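## Task

Place the entire chain bracelet in the front-left small compartment of the jewelry box (one of its four small ones), put both rings in the front-right small compartment, and set the bangle in the big compartment next to the four small ones, not the long compartment along the hinge. The hinge side counts as the back, and left/right are judged standing at the front looking toward the hinge. Items must stay in place without the robot holding them. Finish by releasing everything and moving the grippers away.

## Robot and tools

Robot: two 6-joint arms, left_arm and right_arm, each with a parallel gripper. The names are fixed labels, not image sides. Random brief tugs may act on a held part or a loose object.

Frame: one scene frame for both arms. Origin on the table surface midway between the arms; +x runs out over the table, +z up, left_arm sits on the +y side. The state line gives each gripper's end_effector_position (metres) and end_effector_quat_wxyz. That position is the point between the finger pads, roughly 1 cm behind the tips; it may be inaccurate, more so at long reach. Fingers point along the gripper's +z and close along its y.

Tool execute_actions, argument actions: a list holding at most one item, or empty. Empty list: no command, returns the state plus pictures. An action item is {"rows": [...], "steps": n} with n from 8 to 15 (default 15). Each step lasts 1/30 s; row k drives step k and the final row repeats to fill remaining steps. A wait item is {"steps": n} with n up to 300 and no rows; it returns after n steps counted from the previous result, and your reply time is part of them. Optional pictures: true adds camera images; otherwise images come only with an empty list. A refused call moves nothing.

Each row: exactly 14 numbers, each in [-1, 1], always both arms: left_arm waist, shoulder, elbow, wrist pitch, wrist yaw, wrist roll, opening, then the same seven for right_arm. Joint entries are offsets, not poses: scaled displacements from the joint angles in the most recent result that listed them (before any such result in the scene, and for later calls within one reply, from where the arm is when the action begins). They are not relative to the previous row. Scale: 1.0 equals 1.202 rad waist, 1.258 shoulder, 1.238 elbow, 2.073 wrist pitch, 2.022 wrist yaw and wrist roll. Stated joint ranges (rad): waist -2.618 to 3.054, shoulder 0.000 to 3.142, elbow 0.000 to 3.142, wrist pitch -1.571 to 1.571, wrist yaw -1.571 to 1.571, wrist roll -2.094 to 2.094. Asking for more than 0.036 rad beyond a range end gets the call refused; true ends may differ by up to 0.036 either way, and an over-request is clipped at the real end with a "joint sent to its limit" note (possibly about an earlier action). No note does not prove there is room left.

Opening is absolute, not an offset: +1 fully open, -1 closed. grip_measured reports finger opening on that same scale; away from ±1 the fingers go to where grip_measured would read your value. To hold something, command below grip_measured: about 0.03 lower is a firm grip, smaller gaps are gentler. Each gripper reading has a fixed error of up to about 1 mm. Pad force tops out near 50-62 N (less on some), weaker on parts thinner than ~2 mm, with a short spike at contact.

Sagging: zero offsets return joints to their reference angles, and an arm may droop a little each action. To hold a posture, in a reply's first call send offsets back to the wanted angles, zeros in later calls, and push the aim farther if a joint stays short. Zeros are therefore not a wait.

Motion limits: each joint target stays within a lead of the measured angle (0.202 rad waist, 0.258 shoulder, 0.238 elbow, 0.573 wrist pitch, 0.522 wrist yaw/roll), and targets placing the gripper over 70 mm from its measured spot are pulled back, so big moves need several actions. Arms keep heading to the last target until everything is nearly still or a step is HELD; afterwards only a new action moves them on, though fingers finish opening or closing.

Result lines: Joint positions and Joint velocities list, per arm, the six joints (rad, rad/s) then pad gap (m, m/s; 0.094 fully open). "joint command not followed" means a clearance check altered or blocked some joint targets; the rest of the row still ran. HELD marks steps where your row was partly or wholly not sent. MOTOR HOT appears from 75 °C; at 90 °C that arm halts for 10 s (that level is then off for 5 min, after which 90 °C halts it again); at 100 °C the arm and gripper go limp and the arm falls. These show as OVER-TEMPERATURE FAULT. Holding loads heats motors, even while you think, and heat partly carries into the next scene.

Tool zoom_image: camera (one of cam_head_left, cam_head_right, cam_high, cam_low, cam_left_wrist, cam_right_wrist) and region [x0, y0, x1, y1] in pixels of that camera's last image, top-left origin, at most 504 by 504. Images are 504x504 except the wrist cameras, 616x616 fisheye.

Tool finished_scene: scene is the number of the current scene; it ends it irreversibly, reports success and loads the next task. Replying with no tool call ends everything. After resuming, first send an empty list to learn the scene and task.

Avoid: knocking or placing anything off the table, dropping or slipping items, slamming, hard pushes, and arms colliding or pressing on each other (can end the scene). Release objects and withdraw before finishing.

Each tool is called after ">>>" as name([rows], argument=value, ...), one row to a line, values as JSON.

## Session

>>> execute_actions(actions=[])

Scene clock: 0.00 s of 5600.00 s.
left_arm: end_effector_position=(+0.3344, -0.1095, +0.2511) grip_measured=+1.000 end_effector_quat_wxyz=(+0.480, +0.854, +0.185, -0.074) | right_arm: end_effector_position=(+0.2503, -0.4117, +0.2402) grip_measured=+1.000 end_effector_quat_wxyz=(+0.535, +0.674, +0.321, +0.394)
Joint positions: left_arm=[-0.92   2.213  2.219 -0.727  0.645  1.69   0.094] | right_arm=[-0.184  0.494  0.356  0.016  0.347  1.803  0.094]
Joint velocities: left_arm=[ 0.007 -0.012 -0.002 -0.037 -0.051  0.037  0.   ] | right_arm=[ 0.017  0.002 -0.012  0.007  0.037 -0.022  0.   ]
Motor temperatures (°C, as the motors report them): left_arm=[28 24 24 25 26 25] | right_arm=[28 27 27 25 26 25]

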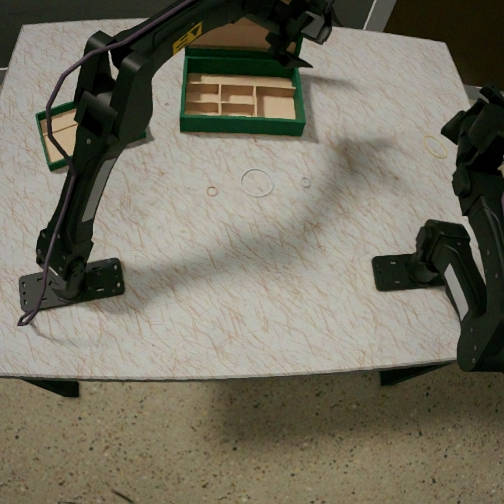

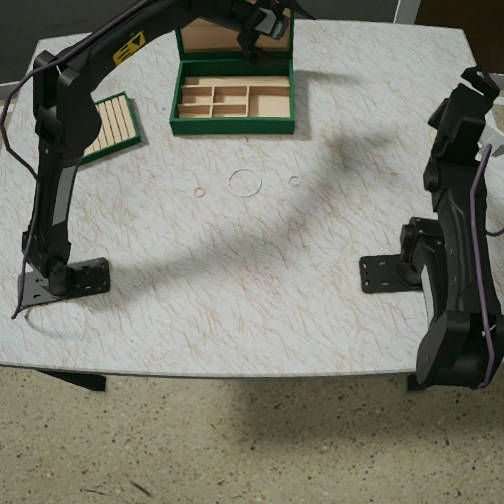

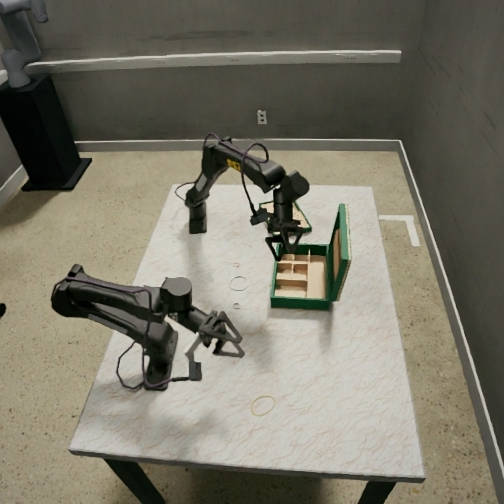

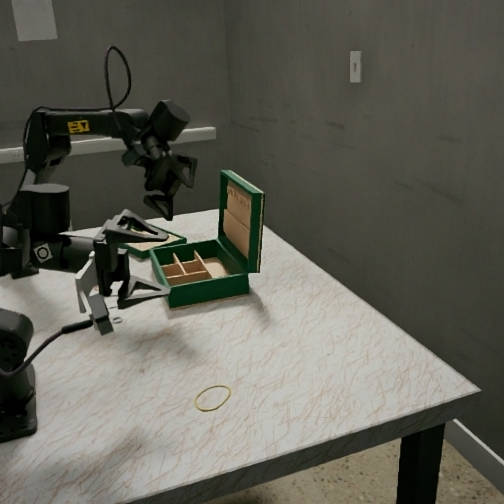

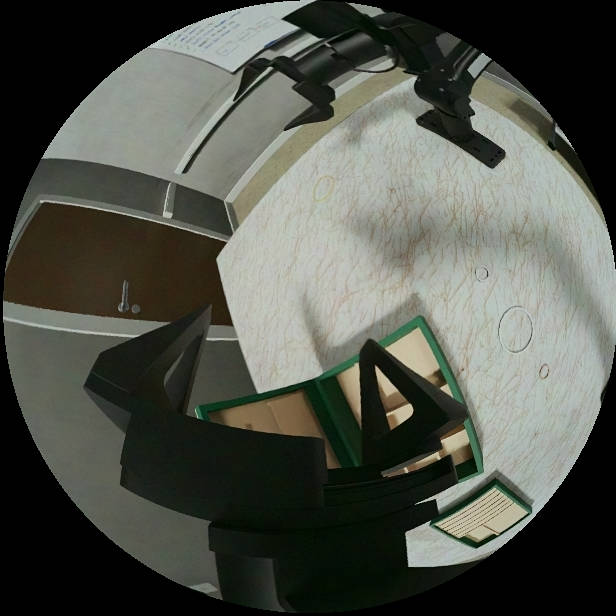

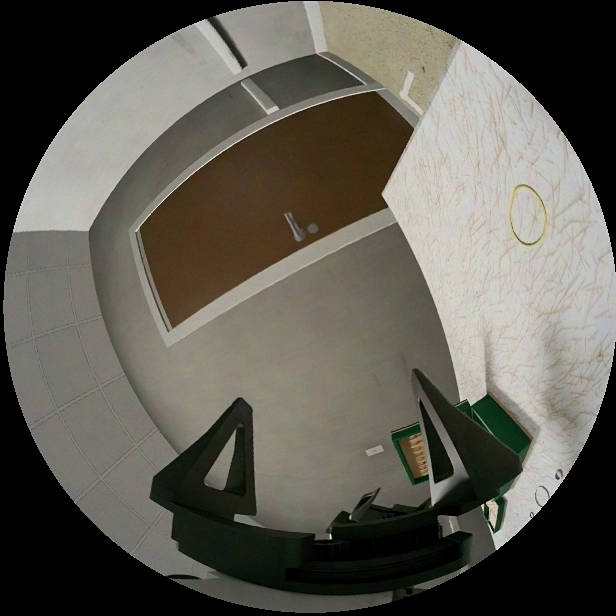

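>>> zoom_image(camera="cam_head_left", region=[160, 40, 480, 220])

>>> zoom_image(camera="cam_high", region=[200, 200, 380, 430])

Region (160, 40, 480, 220) of cam_head_left's 504x504 image, scaled by 1.575, with more detail than that image has; it fills the top 284 rows of this view, and the rest is white.

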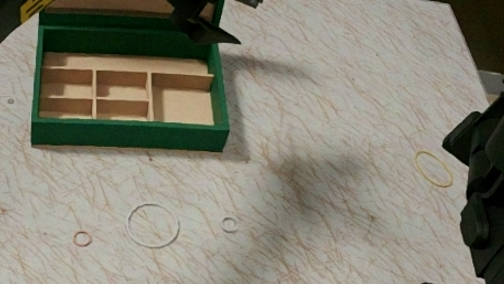

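Region (200, 200, 380, 430) of cam_high's 504x504 image, scaled by 2.191, with more detail than that image has; it fills the left 394 columns of this view, and the rest is white.

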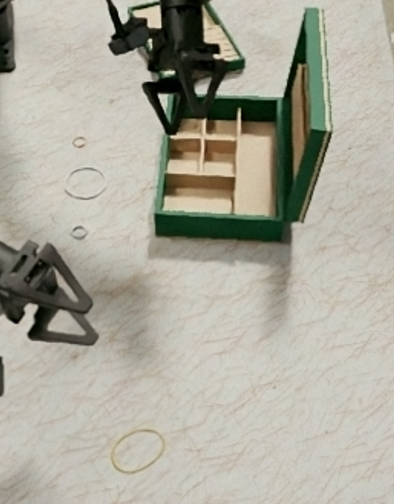

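>>> execute_actions([
  {"rows":[[-0.108,-0.424,-0.553,-0.337,-0.319,-0.836,1,-0.083,0.825,0.827,-0.692,-0.172,-0.892,1]]},
])

>>> execute_actions([
  {"steps":60},
], pictures=true)

Scene clock: 3.90 s of 5600.00 s.
left_arm: end_effector_position=(+0.2555, -0.0260, +0.2070) grip_measured=+1.000 end_effector_quat_wxyz=(+0.270, +0.858, +0.430, -0.081) | right_arm: end_effector_position=(+0.2774, -0.3969, +0.1695) grip_measured=+1.000 end_effector_quat_wxyz=(+0.304, +0.606, +0.728, +0.103)
Joint positions: left_arm=[-1.013  1.937  1.911 -1.051  0.301  1.317  0.094] | right_arm=[-0.275  1.1    0.911 -0.732  0.082  1.129  0.094]
Joint velocities: left_arm=[-0.413 -1.355 -1.331 -1.253 -1.004 -1.634  0.   ] | right_arm=[-0.007  2.723  2.493 -3.07  -0.535 -2.733  0.   ]
Motor temperatures (°C, as the motors report them): left_arm=[28 26 25 26 26 25] | right_arm=[28 27 27 26 26 25]
Steps of this call (steps 1 to 90: nothing new was sent; then 0.67 s passed at rest; steps 91 to 97: the first 7 steps of this action). Readings (joint positions):
91: left_arm=[-0.927 2.191 2.191 -0.746 0.593 1.642] | right_arm=[-0.204 0.532 0.401 -0.078 0.292 1.721]
92: left_arm=[-0.936 2.153 2.141 -0.800 0.530 1.585] | right_arm=[-0.235 0.619 0.479 -0.195 0.235 1.622]
94: left_arm=[-0.965 2.071 2.047 -0.914 0.422 1.480] | right_arm=[-0.269 0.812 0.649 -0.412 0.156 1.426]
97: the state above

Scene clock: 5.90 s of 5600.00 s.
left_arm: end_effector_position=(+0.1680, +0.1261, +0.1591) grip_measured=+1.000 end_effector_quat_wxyz=(+0.007, +0.417, +0.909, -0.009) | right_arm: end_effector_position=(+0.2357, -0.3733, +0.1445) grip_measured=+1.000 end_effector_quat_wxyz=(-0.021, +0.119, +0.993, -0.001)
Joint positions: left_arm=[-1.049  1.679  1.543 -1.414  0.011  0.007  0.094] | right_arm=[-0.275  1.549  1.35  -1.412  0.007  0.005  0.094]
Joint velocities: left_arm=[-0.007  0.012  0.012 -0.022 -0.066 -0.022  0.   ] | right_arm=[-0.002  0.012 -0.022  0.022 -0.022 -0.037  0.   ]
Motor temperatures (°C, as the motors report them): left_arm=[28 26 25 26 26 25] | right_arm=[28 27 28 26 26 25]
Kept back: nothing.
Steps of this call (steps 1 to 8: the last 8 steps of your previous action; steps 9 to 45: the robot went on to your last target; steps 46 to 60: nothing new was sent). Readings (joint positions):
1: left_arm=[-1.026 1.888 1.863 -1.089 0.269 1.260] | right_arm=[-0.275 1.195 0.999 -0.838 0.066 1.030]
2: left_arm=[-1.036 1.838 1.814 -1.125 0.238 1.198] | right_arm=[-0.275 1.290 1.087 -0.945 0.053 0.930]
4: left_arm=[-1.048 1.749 1.716 -1.192 0.183 1.061] | right_arm=[-0.275 1.462 1.247 -1.111 0.034 0.730]
8: left_arm=[-1.049 1.675 1.574 -1.339 0.082 0.679] | right_arm=[-0.275 1.557 1.342 -1.256 0.015 0.343]
60: the state above
All arms were judged still, so your last target was given up. Only a new action makes them travel on or press farther. Fingers that are still opening or closing keep moving.

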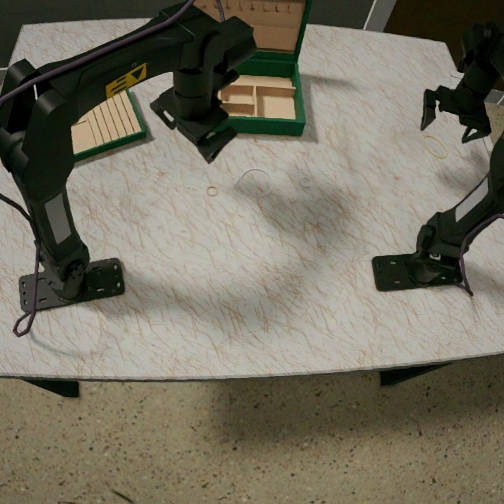

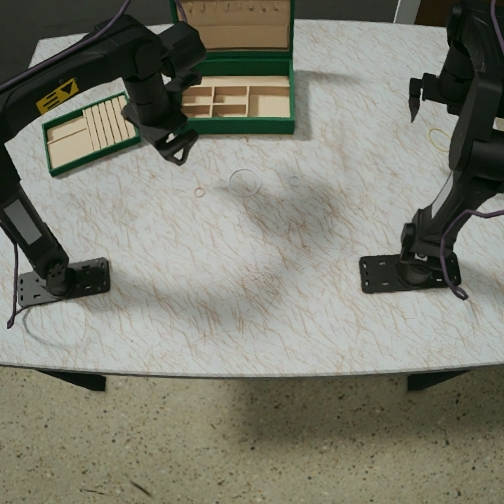

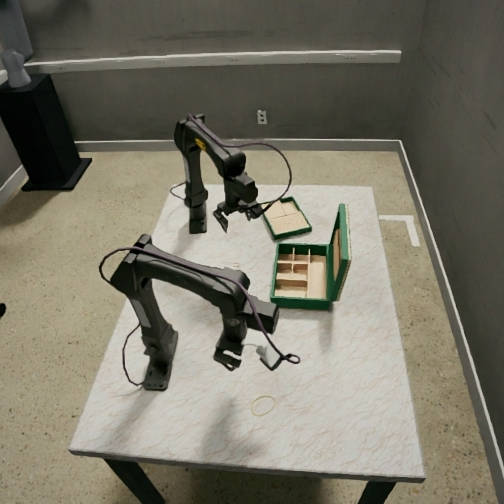

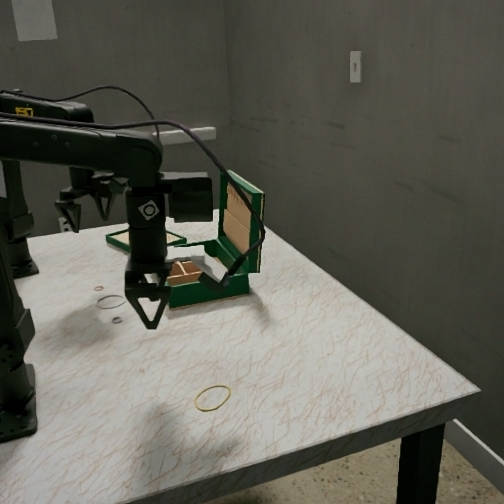

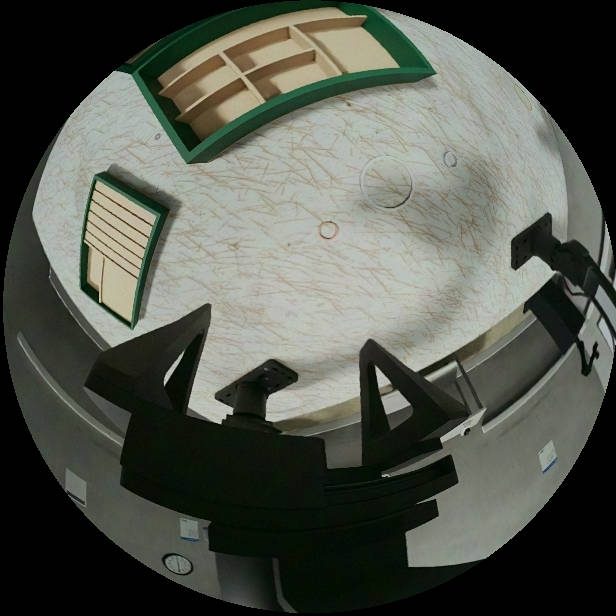

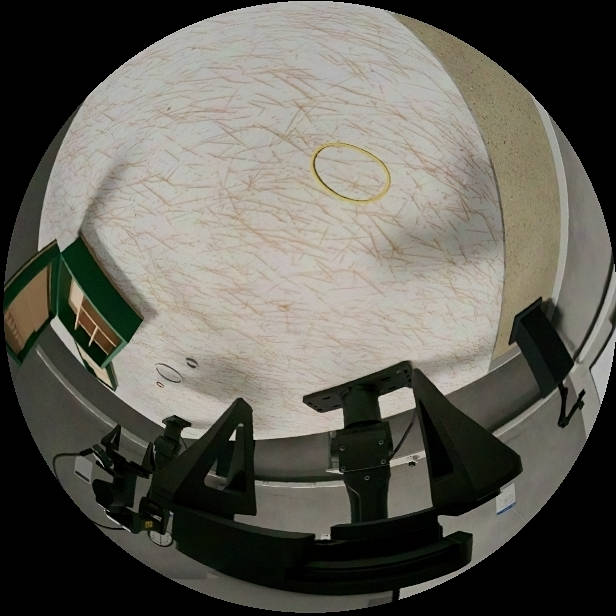

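>>> execute_actions([
  {"rows":[[-0.021,0.13,-0.193,0.184,0,0,1,-0.048,0.251,0,0.18,0,0,1]]},
])

>>> execute_actions([
  {"steps":25},
], pictures=true)

Scene clock: 8.07 s of 5600.00 s.
left_arm: end_effector_position=(+0.1703, +0.1158, +0.0596) grip_measured=+1.000 end_effector_quat_wxyz=(-0.036, +0.424, +0.905, +0.011) | right_arm: end_effector_position=(+0.2902, -0.4012, +0.0592) grip_measured=+1.000 end_effector_quat_wxyz=(-0.044, +0.142, +0.989, +0.003)
Joint positions: left_arm=[-1.065  1.835  1.329 -1.14   0.011  0.007  0.094] | right_arm=[-0.322  1.855  1.353 -1.156  0.006  0.005  0.094]
Joint velocities: left_arm=[-0.076  0.764 -0.623  0.652  0.051 -0.007  0.   ] | right_arm=[-0.129  1.184  0.012  0.96  -0.037 -0.007  0.   ]
Motor temperatures (°C, as the motors report them): left_arm=[28 26 25 26 26 25] | right_arm=[28 27 28 26 26 25]
Steps of this call (steps 1 to 58: nothing new was sent; steps 59 to 65: the first 7 steps of this action). Readings (joint positions):
59: left_arm=[-1.050 1.682 1.523 -1.383 0.011 0.007] | right_arm=[-0.279 1.566 1.350 -1.398 0.006 0.005]
60: left_arm=[-1.052 1.689 1.492 -1.337 0.011 0.007] | right_arm=[-0.287 1.595 1.353 -1.364 0.006 0.005]
62: left_arm=[-1.057 1.738 1.420 -1.248 0.011 0.007] | right_arm=[-0.303 1.695 1.353 -1.282 0.006 0.005]
65: the state above

Scene clock: 8.90 s of 5600.00 s.
left_arm: end_effector_position=(+0.1778, +0.1056, +0.0445) grip_measured=+1.000 end_effector_quat_wxyz=(-0.016, +0.426, +0.905, +0.002) | right_arm: end_effector_position=(+0.3099, -0.4088, +0.0478) grip_measured=+1.000 end_effector_quat_wxyz=(-0.010, +0.145, +0.989, -0.002)
Joint positions: left_arm=[-1.068  1.857  1.298 -1.042  0.011  0.007  0.094] | right_arm=[-0.328  1.881  1.344 -1.053  0.006  0.005  0.094]
Joint velocities: left_arm=[-0.002 -0.002 -0.012  0.022 -0.037  0.037  0.   ] | right_arm=[-0.002  0.002 -0.007  0.037  0.037  0.007  0.   ]
Motor temperatures (°C, as the motors report them): left_arm=[28 27 25 26 26 25] | right_arm=[28 27 28 26 26 25]
Kept back: nothing.
Steps of this call (steps 1 to 8: the last 8 steps of your previous action; steps 9 to 25: the robot went on to your last target). Readings (joint positions):
1: left_arm=[-1.067 1.856 1.313 -1.120 0.011 0.007] | right_arm=[-0.326 1.887 1.351 -1.128 0.006 0.005]
2: left_arm=[-1.068 1.866 1.302 -1.107 0.011 0.007] | right_arm=[-0.327 1.903 1.347 -1.107 0.006 0.005]
4: left_arm=[-1.068 1.867 1.298 -1.090 0.011 0.007] | right_arm=[-0.328 1.905 1.344 -1.088 0.006 0.005]
8: left_arm=[-1.068 1.857 1.298 -1.059 0.011 0.007] | right_arm=[-0.328 1.884 1.344 -1.065 0.006 0.005]
25: the state above

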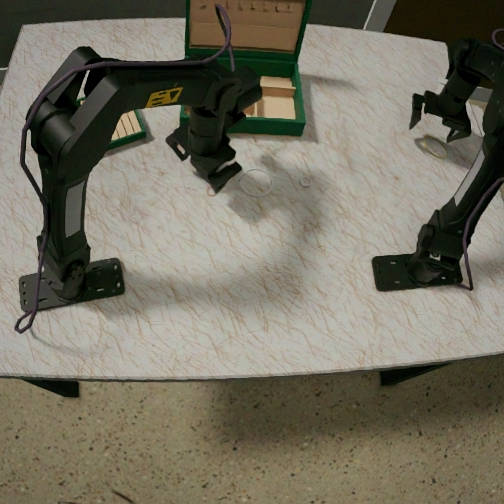

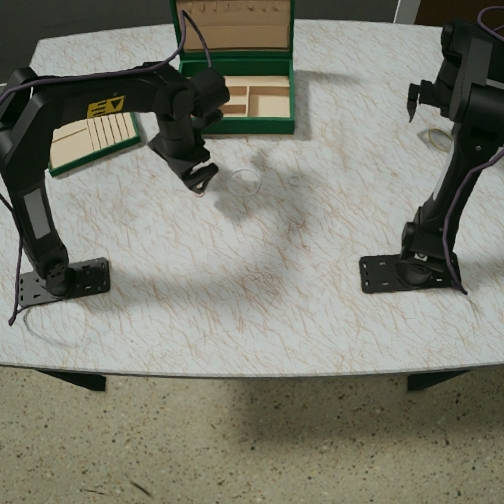

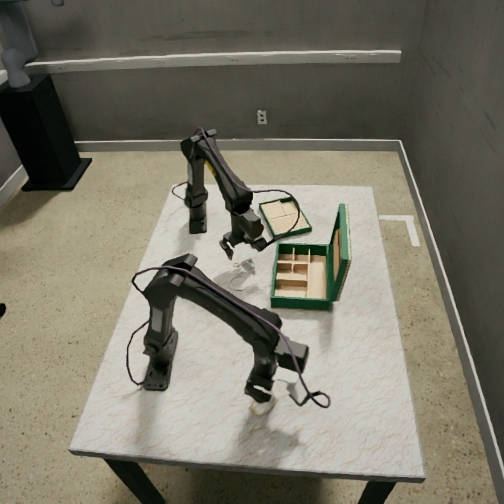

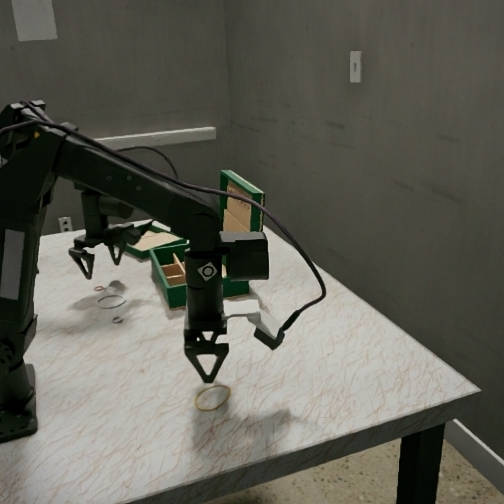

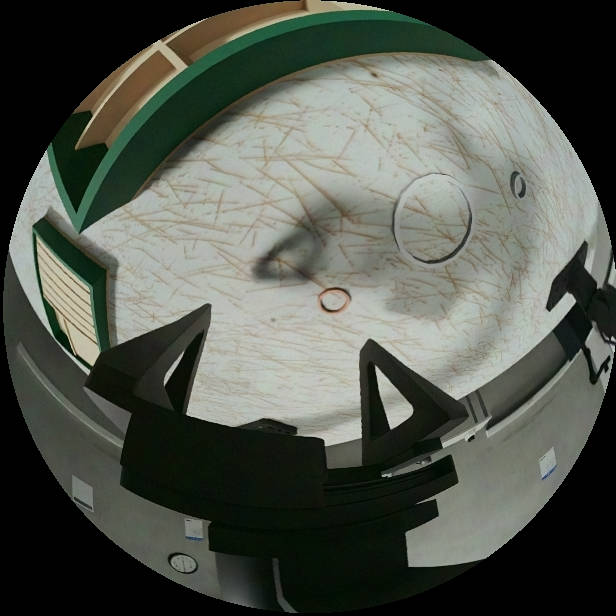

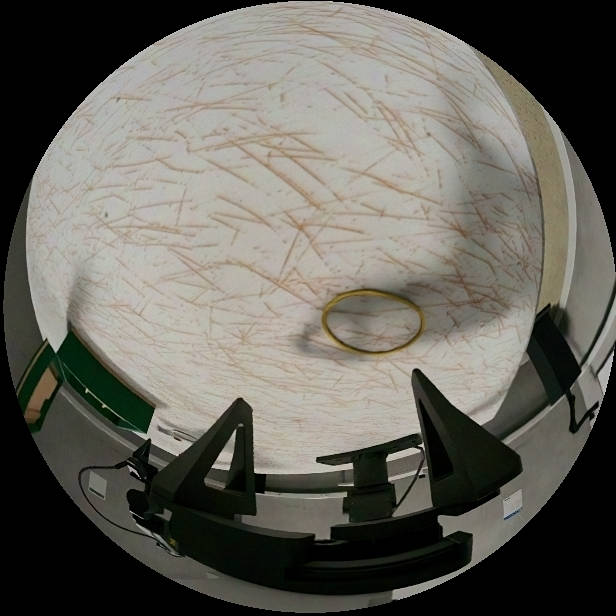

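>>> execute_actions([
  {"rows":[[-0.07,-0.025,-0.106,0.07,0,0,0,-0.092,0.03,-0.038,0.06,0,0,1]]},
])

>>> execute_actions([
  {"steps":25},
], pictures=true)

Scene clock: 9.90 s of 5600.00 s.
left_arm: end_effector_position=(+0.1460, +0.0995, +0.0227) grip_measured=+0.003 end_effector_quat_wxyz=(-0.016, +0.466, +0.885, +0.002) | right_arm: end_effector_position=(+0.3038, -0.4500, +0.0278) grip_measured=+1.000 end_effector_quat_wxyz=(-0.001, +0.204, +0.979, -0.002)
Joint positions: left_arm=[-1.159  1.837  1.178 -0.944  0.011  0.007  0.047] | right_arm=[-0.448  1.918  1.311 -0.964  0.005  0.005  0.094]
Joint velocities: left_arm=[-0.056 -0.012 -0.012  0.095  0.022 -0.022 -0.002] | right_arm=[-0.085  0.071 -0.085  0.095 -0.007 -0.007  0.   ]
Motor temperatures (°C, as the motors report them): left_arm=[28 27 26 25 26 25] | right_arm=[28 28 28 26 26 25]
Steps of this call (steps 1 to 15: the robot went on to your last target; steps 16 to 23: nothing new was sent; steps 24 to 30: the first 7 steps of this action). Readings (joint positions):
24: left_arm=[-1.075 1.850 1.278 -1.013 0.008 0.007] | right_arm=[-0.338 1.883 1.339 -1.039 -0.000 0.005]
25: left_arm=[-1.090 1.840 1.247 -0.980 0.007 0.007] | right_arm=[-0.358 1.886 1.332 -1.018 -0.004 0.005]
27: left_arm=[-1.129 1.837 1.203 -0.957 0.007 0.007] | right_arm=[-0.409 1.902 1.322 -0.986 -0.003 0.005]
30: the state above

Scene clock: 10.73 s of 5600.00 s.
left_arm: end_effector_position=(+0.1515, +0.0920, +0.0225) grip_measured=+0.002 end_effector_quat_wxyz=(+0.000, +0.466, +0.885, -0.006) | right_arm: end_effector_position=(+0.3080, -0.4510, +0.0268) grip_measured=+1.000 end_effector_quat_wxyz=(+0.008, +0.203, +0.979, -0.004)
Joint positions: left_arm=[-1.158  1.837  1.178 -0.906  0.011  0.007  0.047] | right_arm=[-0.446  1.92   1.308 -0.943  0.005  0.005  0.094]
Joint velocities: left_arm=[-0.012  0.002  0.002 -0.022  0.066  0.095 -0.   ] | right_arm=[-0.032  0.002 -0.007 -0.007 -0.007 -0.022  0.   ]
Motor temperatures (°C, as the motors report them): left_arm=[28 27 26 25 26 25] | right_arm=[28 28 28 26 26 25]
Kept back: nothing.
Steps of this call (steps 1 to 8: the last 8 steps of your previous action; steps 9 to 25: the robot went on to your last target). Readings (joint positions):
1: left_arm=[-1.159 1.837 1.178 -0.939 0.011 0.007] | right_arm=[-0.449 1.920 1.309 -0.960 0.005 0.005]
2: left_arm=[-1.158 1.837 1.178 -0.932 0.011 0.007] | right_arm=[-0.448 1.920 1.308 -0.957 0.005 0.005]
4: left_arm=[-1.158 1.837 1.178 -0.921 0.011 0.007] | right_arm=[-0.446 1.920 1.308 -0.952 0.005 0.005]
8: left_arm=[-1.158 1.837 1.178 -0.912 0.011 0.007] | right_arm=[-0.446 1.920 1.308 -0.946 0.005 0.005]
25: the state above

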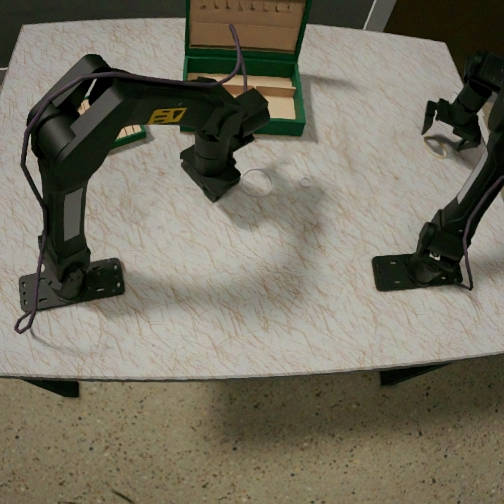

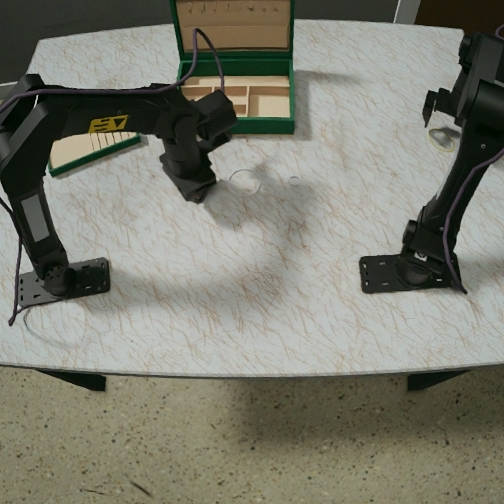

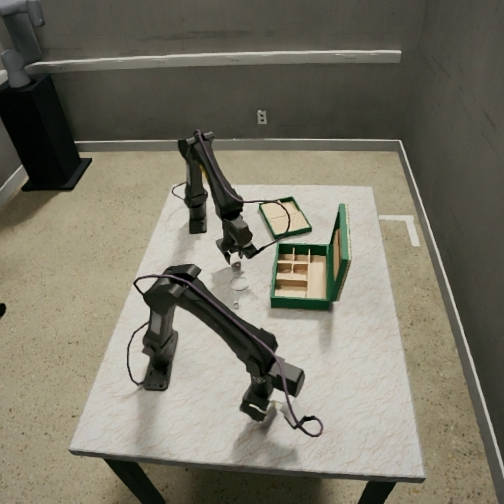

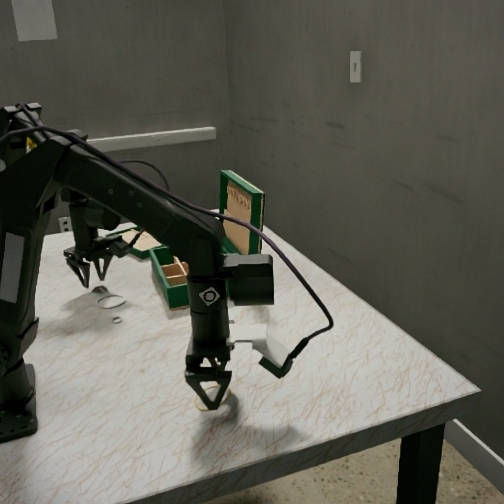

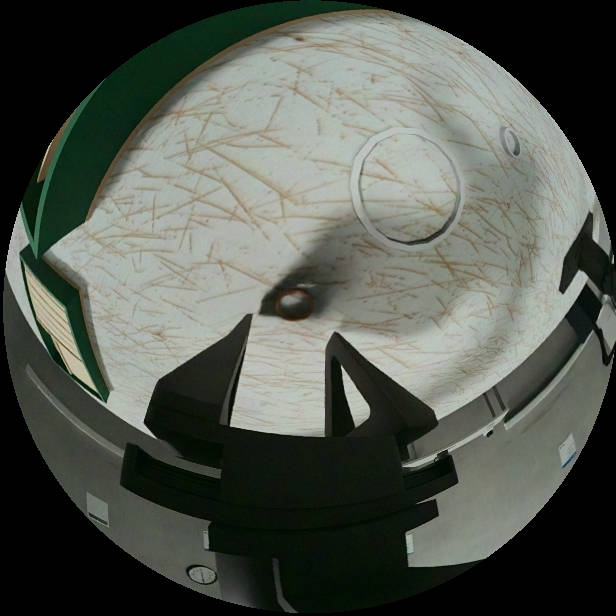

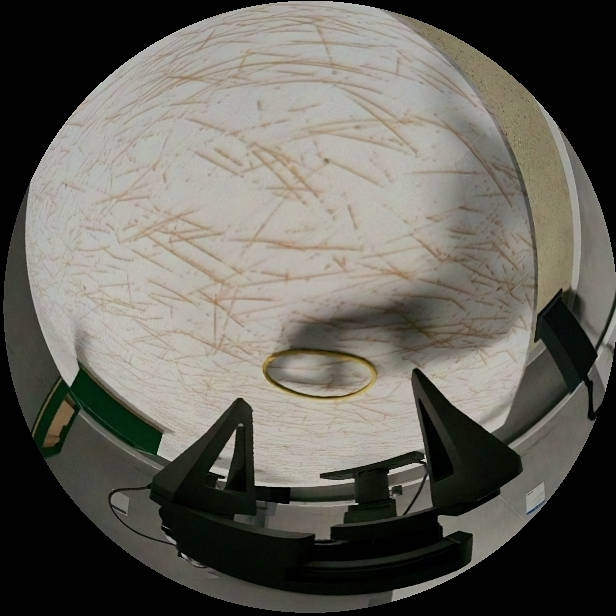

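>>> execute_actions([
  {"rows":[[0,0.02,-0.02,0.022,0,0,0,0,0.006,-0.05,0.026,0,0,1]]},
])

>>> execute_actions([
  {"steps":20},
], pictures=true)

Scene clock: 11.63 s of 5600.00 s.
left_arm: end_effector_position=(+0.1551, +0.0868, +0.0198) grip_measured=+0.002 end_effector_quat_wxyz=(+0.009, +0.466, +0.885, -0.011) | right_arm: end_effector_position=(+0.2978, -0.4466, +0.0130) grip_measured=+1.000 end_effector_quat_wxyz=(-0.006, +0.203, +0.979, -0.001)
Joint positions: left_arm=[-1.158  1.846  1.178 -0.877  0.011  0.007  0.047] | right_arm=[-0.446  1.926  1.257 -0.914  0.005  0.005  0.094]
Joint velocities: left_arm=[-0.007  0.012 -0.012  0.051 -0.007 -0.081 -0.   ] | right_arm=[ 0.002  0.007 -0.037  0.022 -0.051  0.037  0.   ]
Motor temperatures (°C, as the motors report them): left_arm=[28 27 26 25 26 25] | right_arm=[28 28 28 26 26 25]
Steps of this call (steps 1 to 15: the robot went on to your last target; steps 16 to 20: nothing new was sent; steps 21 to 27: the first 7 steps of this action). Readings (joint positions):
21: left_arm=[-1.158 1.837 1.178 -0.903 0.011 0.007] | right_arm=[-0.446 1.920 1.301 -0.933 0.005 0.005]
22: left_arm=[-1.158 1.838 1.178 -0.897 0.011 0.007] | right_arm=[-0.446 1.920 1.291 -0.922 0.005 0.005]
24: left_arm=[-1.158 1.842 1.178 -0.885 0.011 0.007] | right_arm=[-0.446 1.923 1.270 -0.914 0.005 0.005]
27: the state above

Scene clock: 12.30 s of 5600.00 s.
left_arm: end_effector_position=(+0.1562, +0.0852, +0.0197) grip_measured=+0.002 end_effector_quat_wxyz=(+0.012, +0.466, +0.885, -0.012) | right_arm: end_effector_position=(+0.3002, -0.4477, +0.0129) grip_measured=+1.000 end_effector_quat_wxyz=(-0.001, +0.203, +0.979, -0.002)
Joint positions: left_arm=[-1.158  1.846  1.178 -0.869  0.011  0.007  0.047] | right_arm=[-0.446  1.926  1.257 -0.902  0.005  0.005  0.094]
Joint velocities: left_arm=[ 0.002 -0.007 -0.022 -0.022  0.066  0.022 -0.   ] | right_arm=[-0.007 -0.007 -0.017 -0.007 -0.007 -0.022  0.   ]
Motor temperatures (°C, as the motors report them): left_arm=[28 27 26 25 26 25] | right_arm=[28 28 28 26 26 25]
Kept back: nothing.
Steps of this call (steps 1 to 8: the last 8 steps of your previous action; steps 9 to 20: the robot went on to your last target). Readings (joint positions):
1: left_arm=[-1.158 1.846 1.178 -0.875 0.011 0.007] | right_arm=[-0.446 1.926 1.257 -0.913 0.005 0.005]
2: left_arm=[-1.158 1.846 1.178 -0.874 0.011 0.007] | right_arm=[-0.446 1.926 1.257 -0.911 0.005 0.005]
4: left_arm=[-1.158 1.846 1.178 -0.872 0.011 0.007] | right_arm=[-0.446 1.926 1.257 -0.907 0.005 0.005]
8: left_arm=[-1.158 1.846 1.178 -0.870 0.011 0.007] | right_arm=[-0.446 1.926 1.257 -0.904 0.005 0.005]
20: the state above

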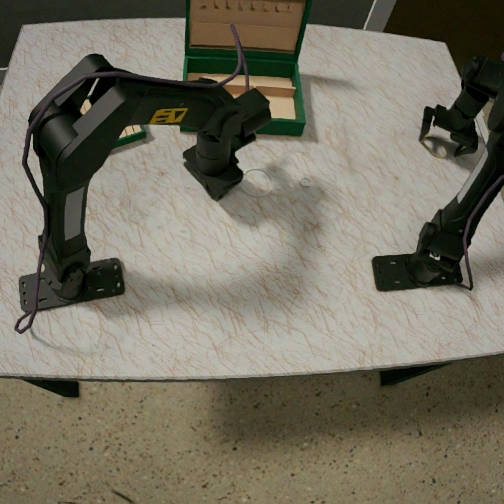

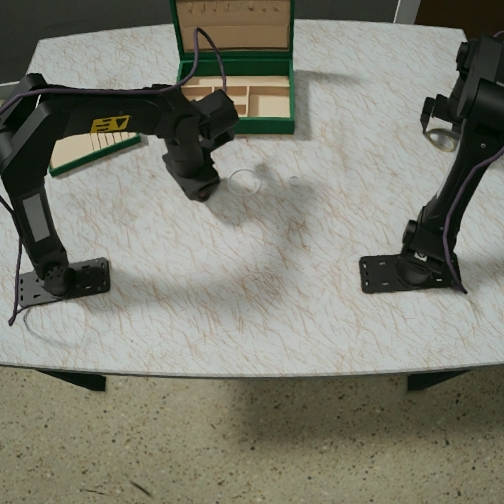

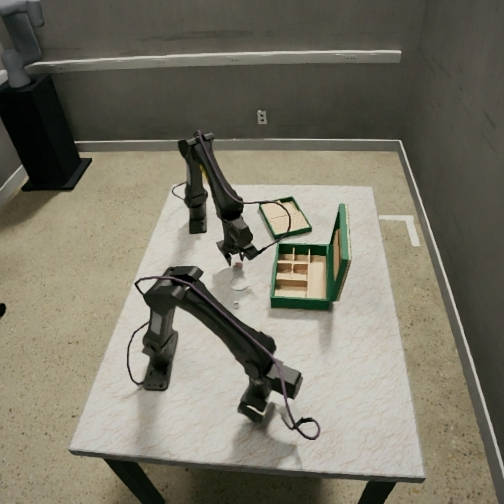

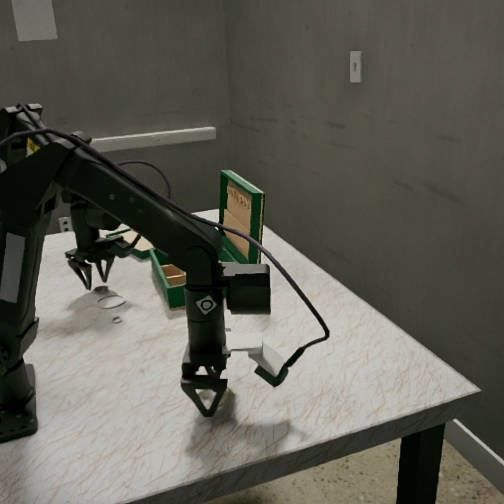

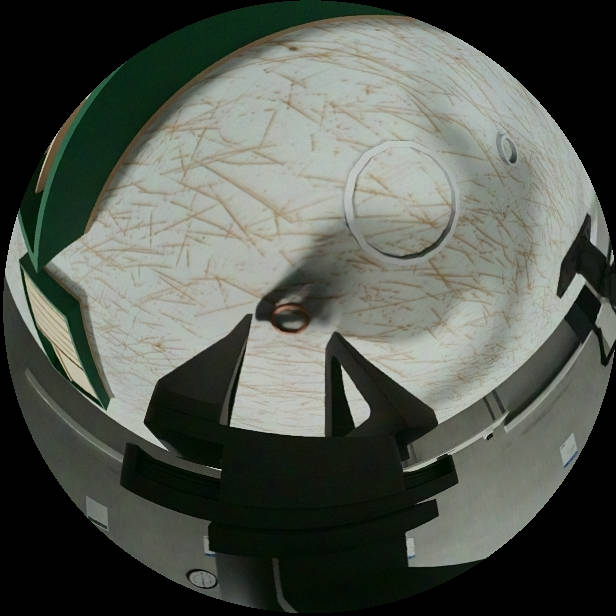

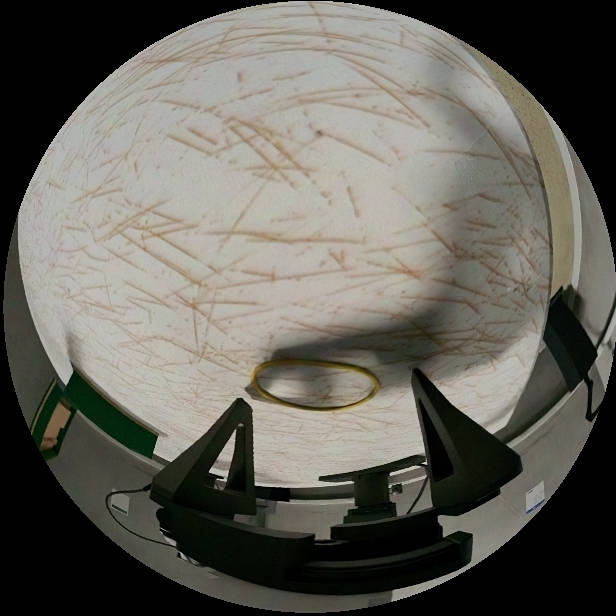

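>>> execute_actions([
  {"rows":[[0,0,-0.052,0.015,0,0,0,0,0,-0.022,0.008,0,0,1]]},
])

>>> execute_actions([
  {"steps":15},
], pictures=true)

Scene clock: 15.73 s of 5600.00 s.
left_arm: end_effector_position=(+0.1530, +0.0898, +0.0127) grip_measured=+0.002 end_effector_quat_wxyz=(+0.009, +0.466, +0.884, -0.011) | right_arm: end_effector_position=(+0.2973, -0.4464, +0.0102) grip_measured=+1.000 end_effector_quat_wxyz=(-0.005, +0.203, +0.979, -0.002)
Joint positions: left_arm=[-1.158  1.845  1.146 -0.845  0.011  0.007  0.047] | right_arm=[-0.446  1.926  1.245 -0.899  0.005  0.005  0.094]
Joint velocities: left_arm=[ 0.002 -0.002  0.002  0.022  0.022  0.051  0.001] | right_arm=[-0.007 -0.002 -0.027  0.066  0.037  0.037  0.   ]
Motor temperatures (°C, as the motors report them): left_arm=[28 27 26 25 26 25] | right_arm=[28 29 28 26 26 25]
Steps of this call (steps 1 to 15: the robot went on to your last target; steps 16 to 90: nothing new was sent; then 0.20 s passed at rest; steps 91 to 97: the first 7 steps of this action). Readings (joint positions):
91: left_arm=[-1.158 1.846 1.172 -0.861 0.011 0.007] | right_arm=[-0.446 1.926 1.256 -0.901 0.005 0.005]
92: left_arm=[-1.158 1.846 1.162 -0.853 0.011 0.007] | right_arm=[-0.446 1.926 1.254 -0.899 0.005 0.005]
94: left_arm=[-1.158 1.845 1.146 -0.847 0.011 0.007] | right_arm=[-0.446 1.926 1.249 -0.899 0.005 0.005]
97: the state above

Scene clock: 16.23 s of 5600.00 s.
left_arm: end_effector_position=(+0.1531, +0.0897, +0.0127) grip_measured=+0.002 end_effector_quat_wxyz=(+0.009, +0.466, +0.884, -0.011) | right_arm: end_effector_position=(+0.2973, -0.4464, +0.0102) grip_measured=+1.000 end_effector_quat_wxyz=(-0.005, +0.203, +0.979, -0.002)
Joint positions: left_arm=[-1.158  1.845  1.146 -0.845  0.011  0.007  0.047] | right_arm=[-0.446  1.926  1.245 -0.899  0.005  0.005  0.094]
Joint velocities: left_arm=[-0.012 -0.032  0.002  0.022 -0.022  0.066 -0.001] | right_arm=[-0.012  0.002  0.007  0.081 -0.066 -0.022  0.   ]
Motor temperatures (°C, as the motors report them): left_arm=[28 27 26 25 26 25] | right_arm=[28 29 28 26 26 25]
Kept back: nothing.
Steps of this call (steps 1 to 8: the last 8 steps of your previous action; steps 9 to 15: the robot went on to your last target). Readings (joint positions):
1: left_arm=[-1.158 1.845 1.146 -0.845 0.011 0.007] | right_arm=[-0.446 1.926 1.245 -0.899 0.005 0.005]
2: left_arm=[-1.158 1.845 1.146 -0.845 0.011 0.007] | right_arm=[-0.446 1.926 1.245 -0.899 0.005 0.005]
4: left_arm=[-1.158 1.845 1.146 -0.845 0.011 0.007] | right_arm=[-0.446 1.926 1.245 -0.899 0.005 0.005]
8: left_arm=[-1.158 1.845 1.146 -0.845 0.011 0.007] | right_arm=[-0.446 1.926 1.245 -0.899 0.005 0.005]
15: the state above
All arms were judged still, so your last target was given up. Only a new action makes them travel on or press farther. Fingers that are still opening or closing keep moving.

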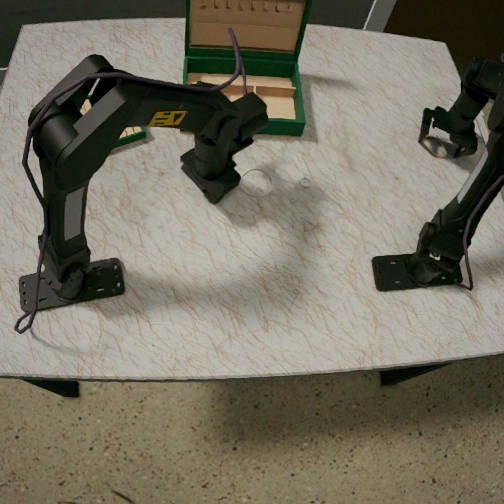

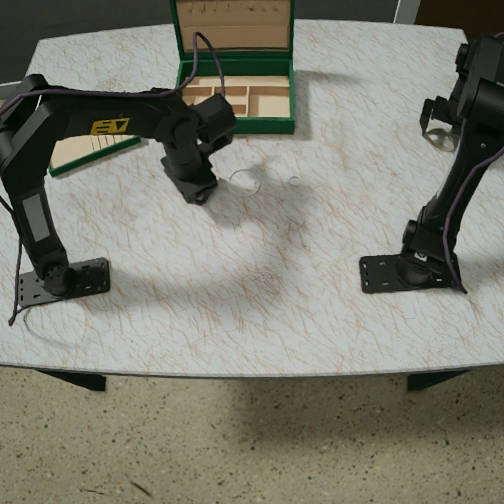

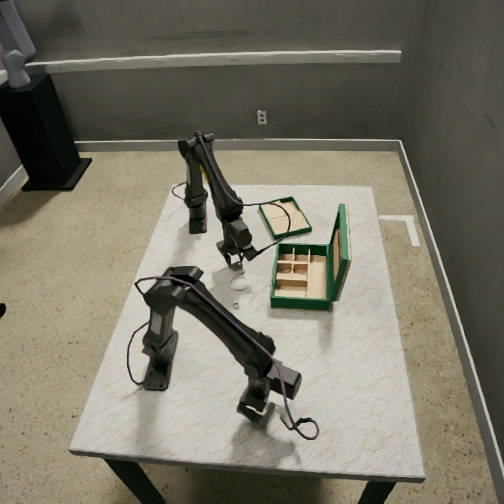

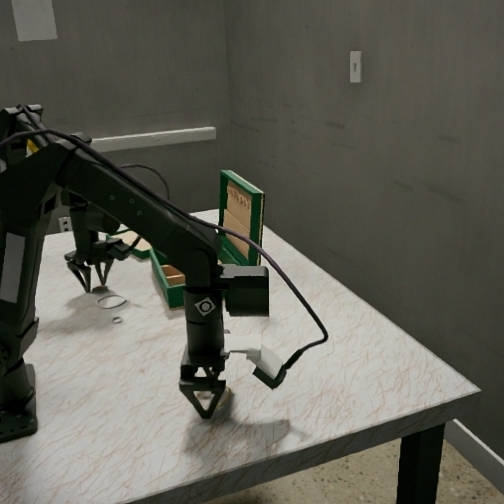

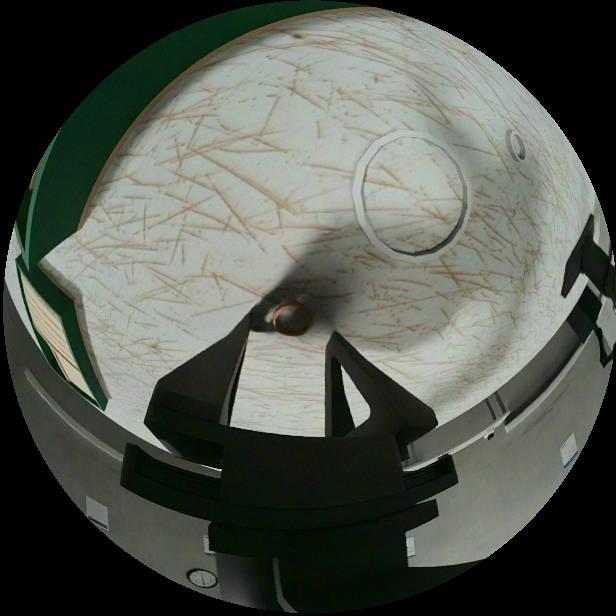

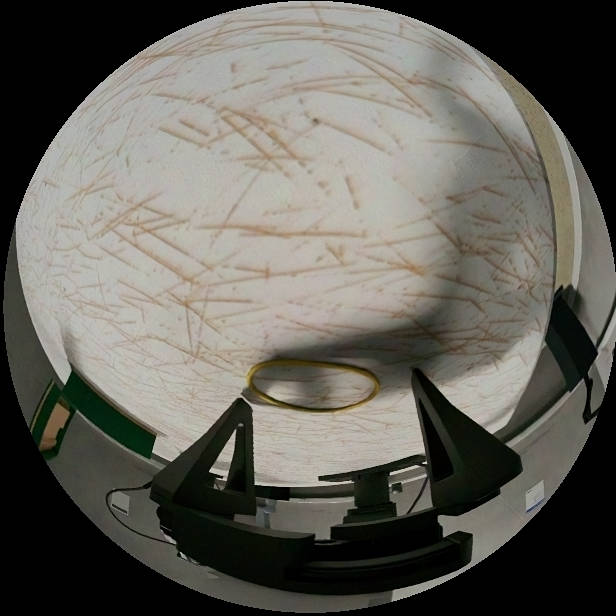

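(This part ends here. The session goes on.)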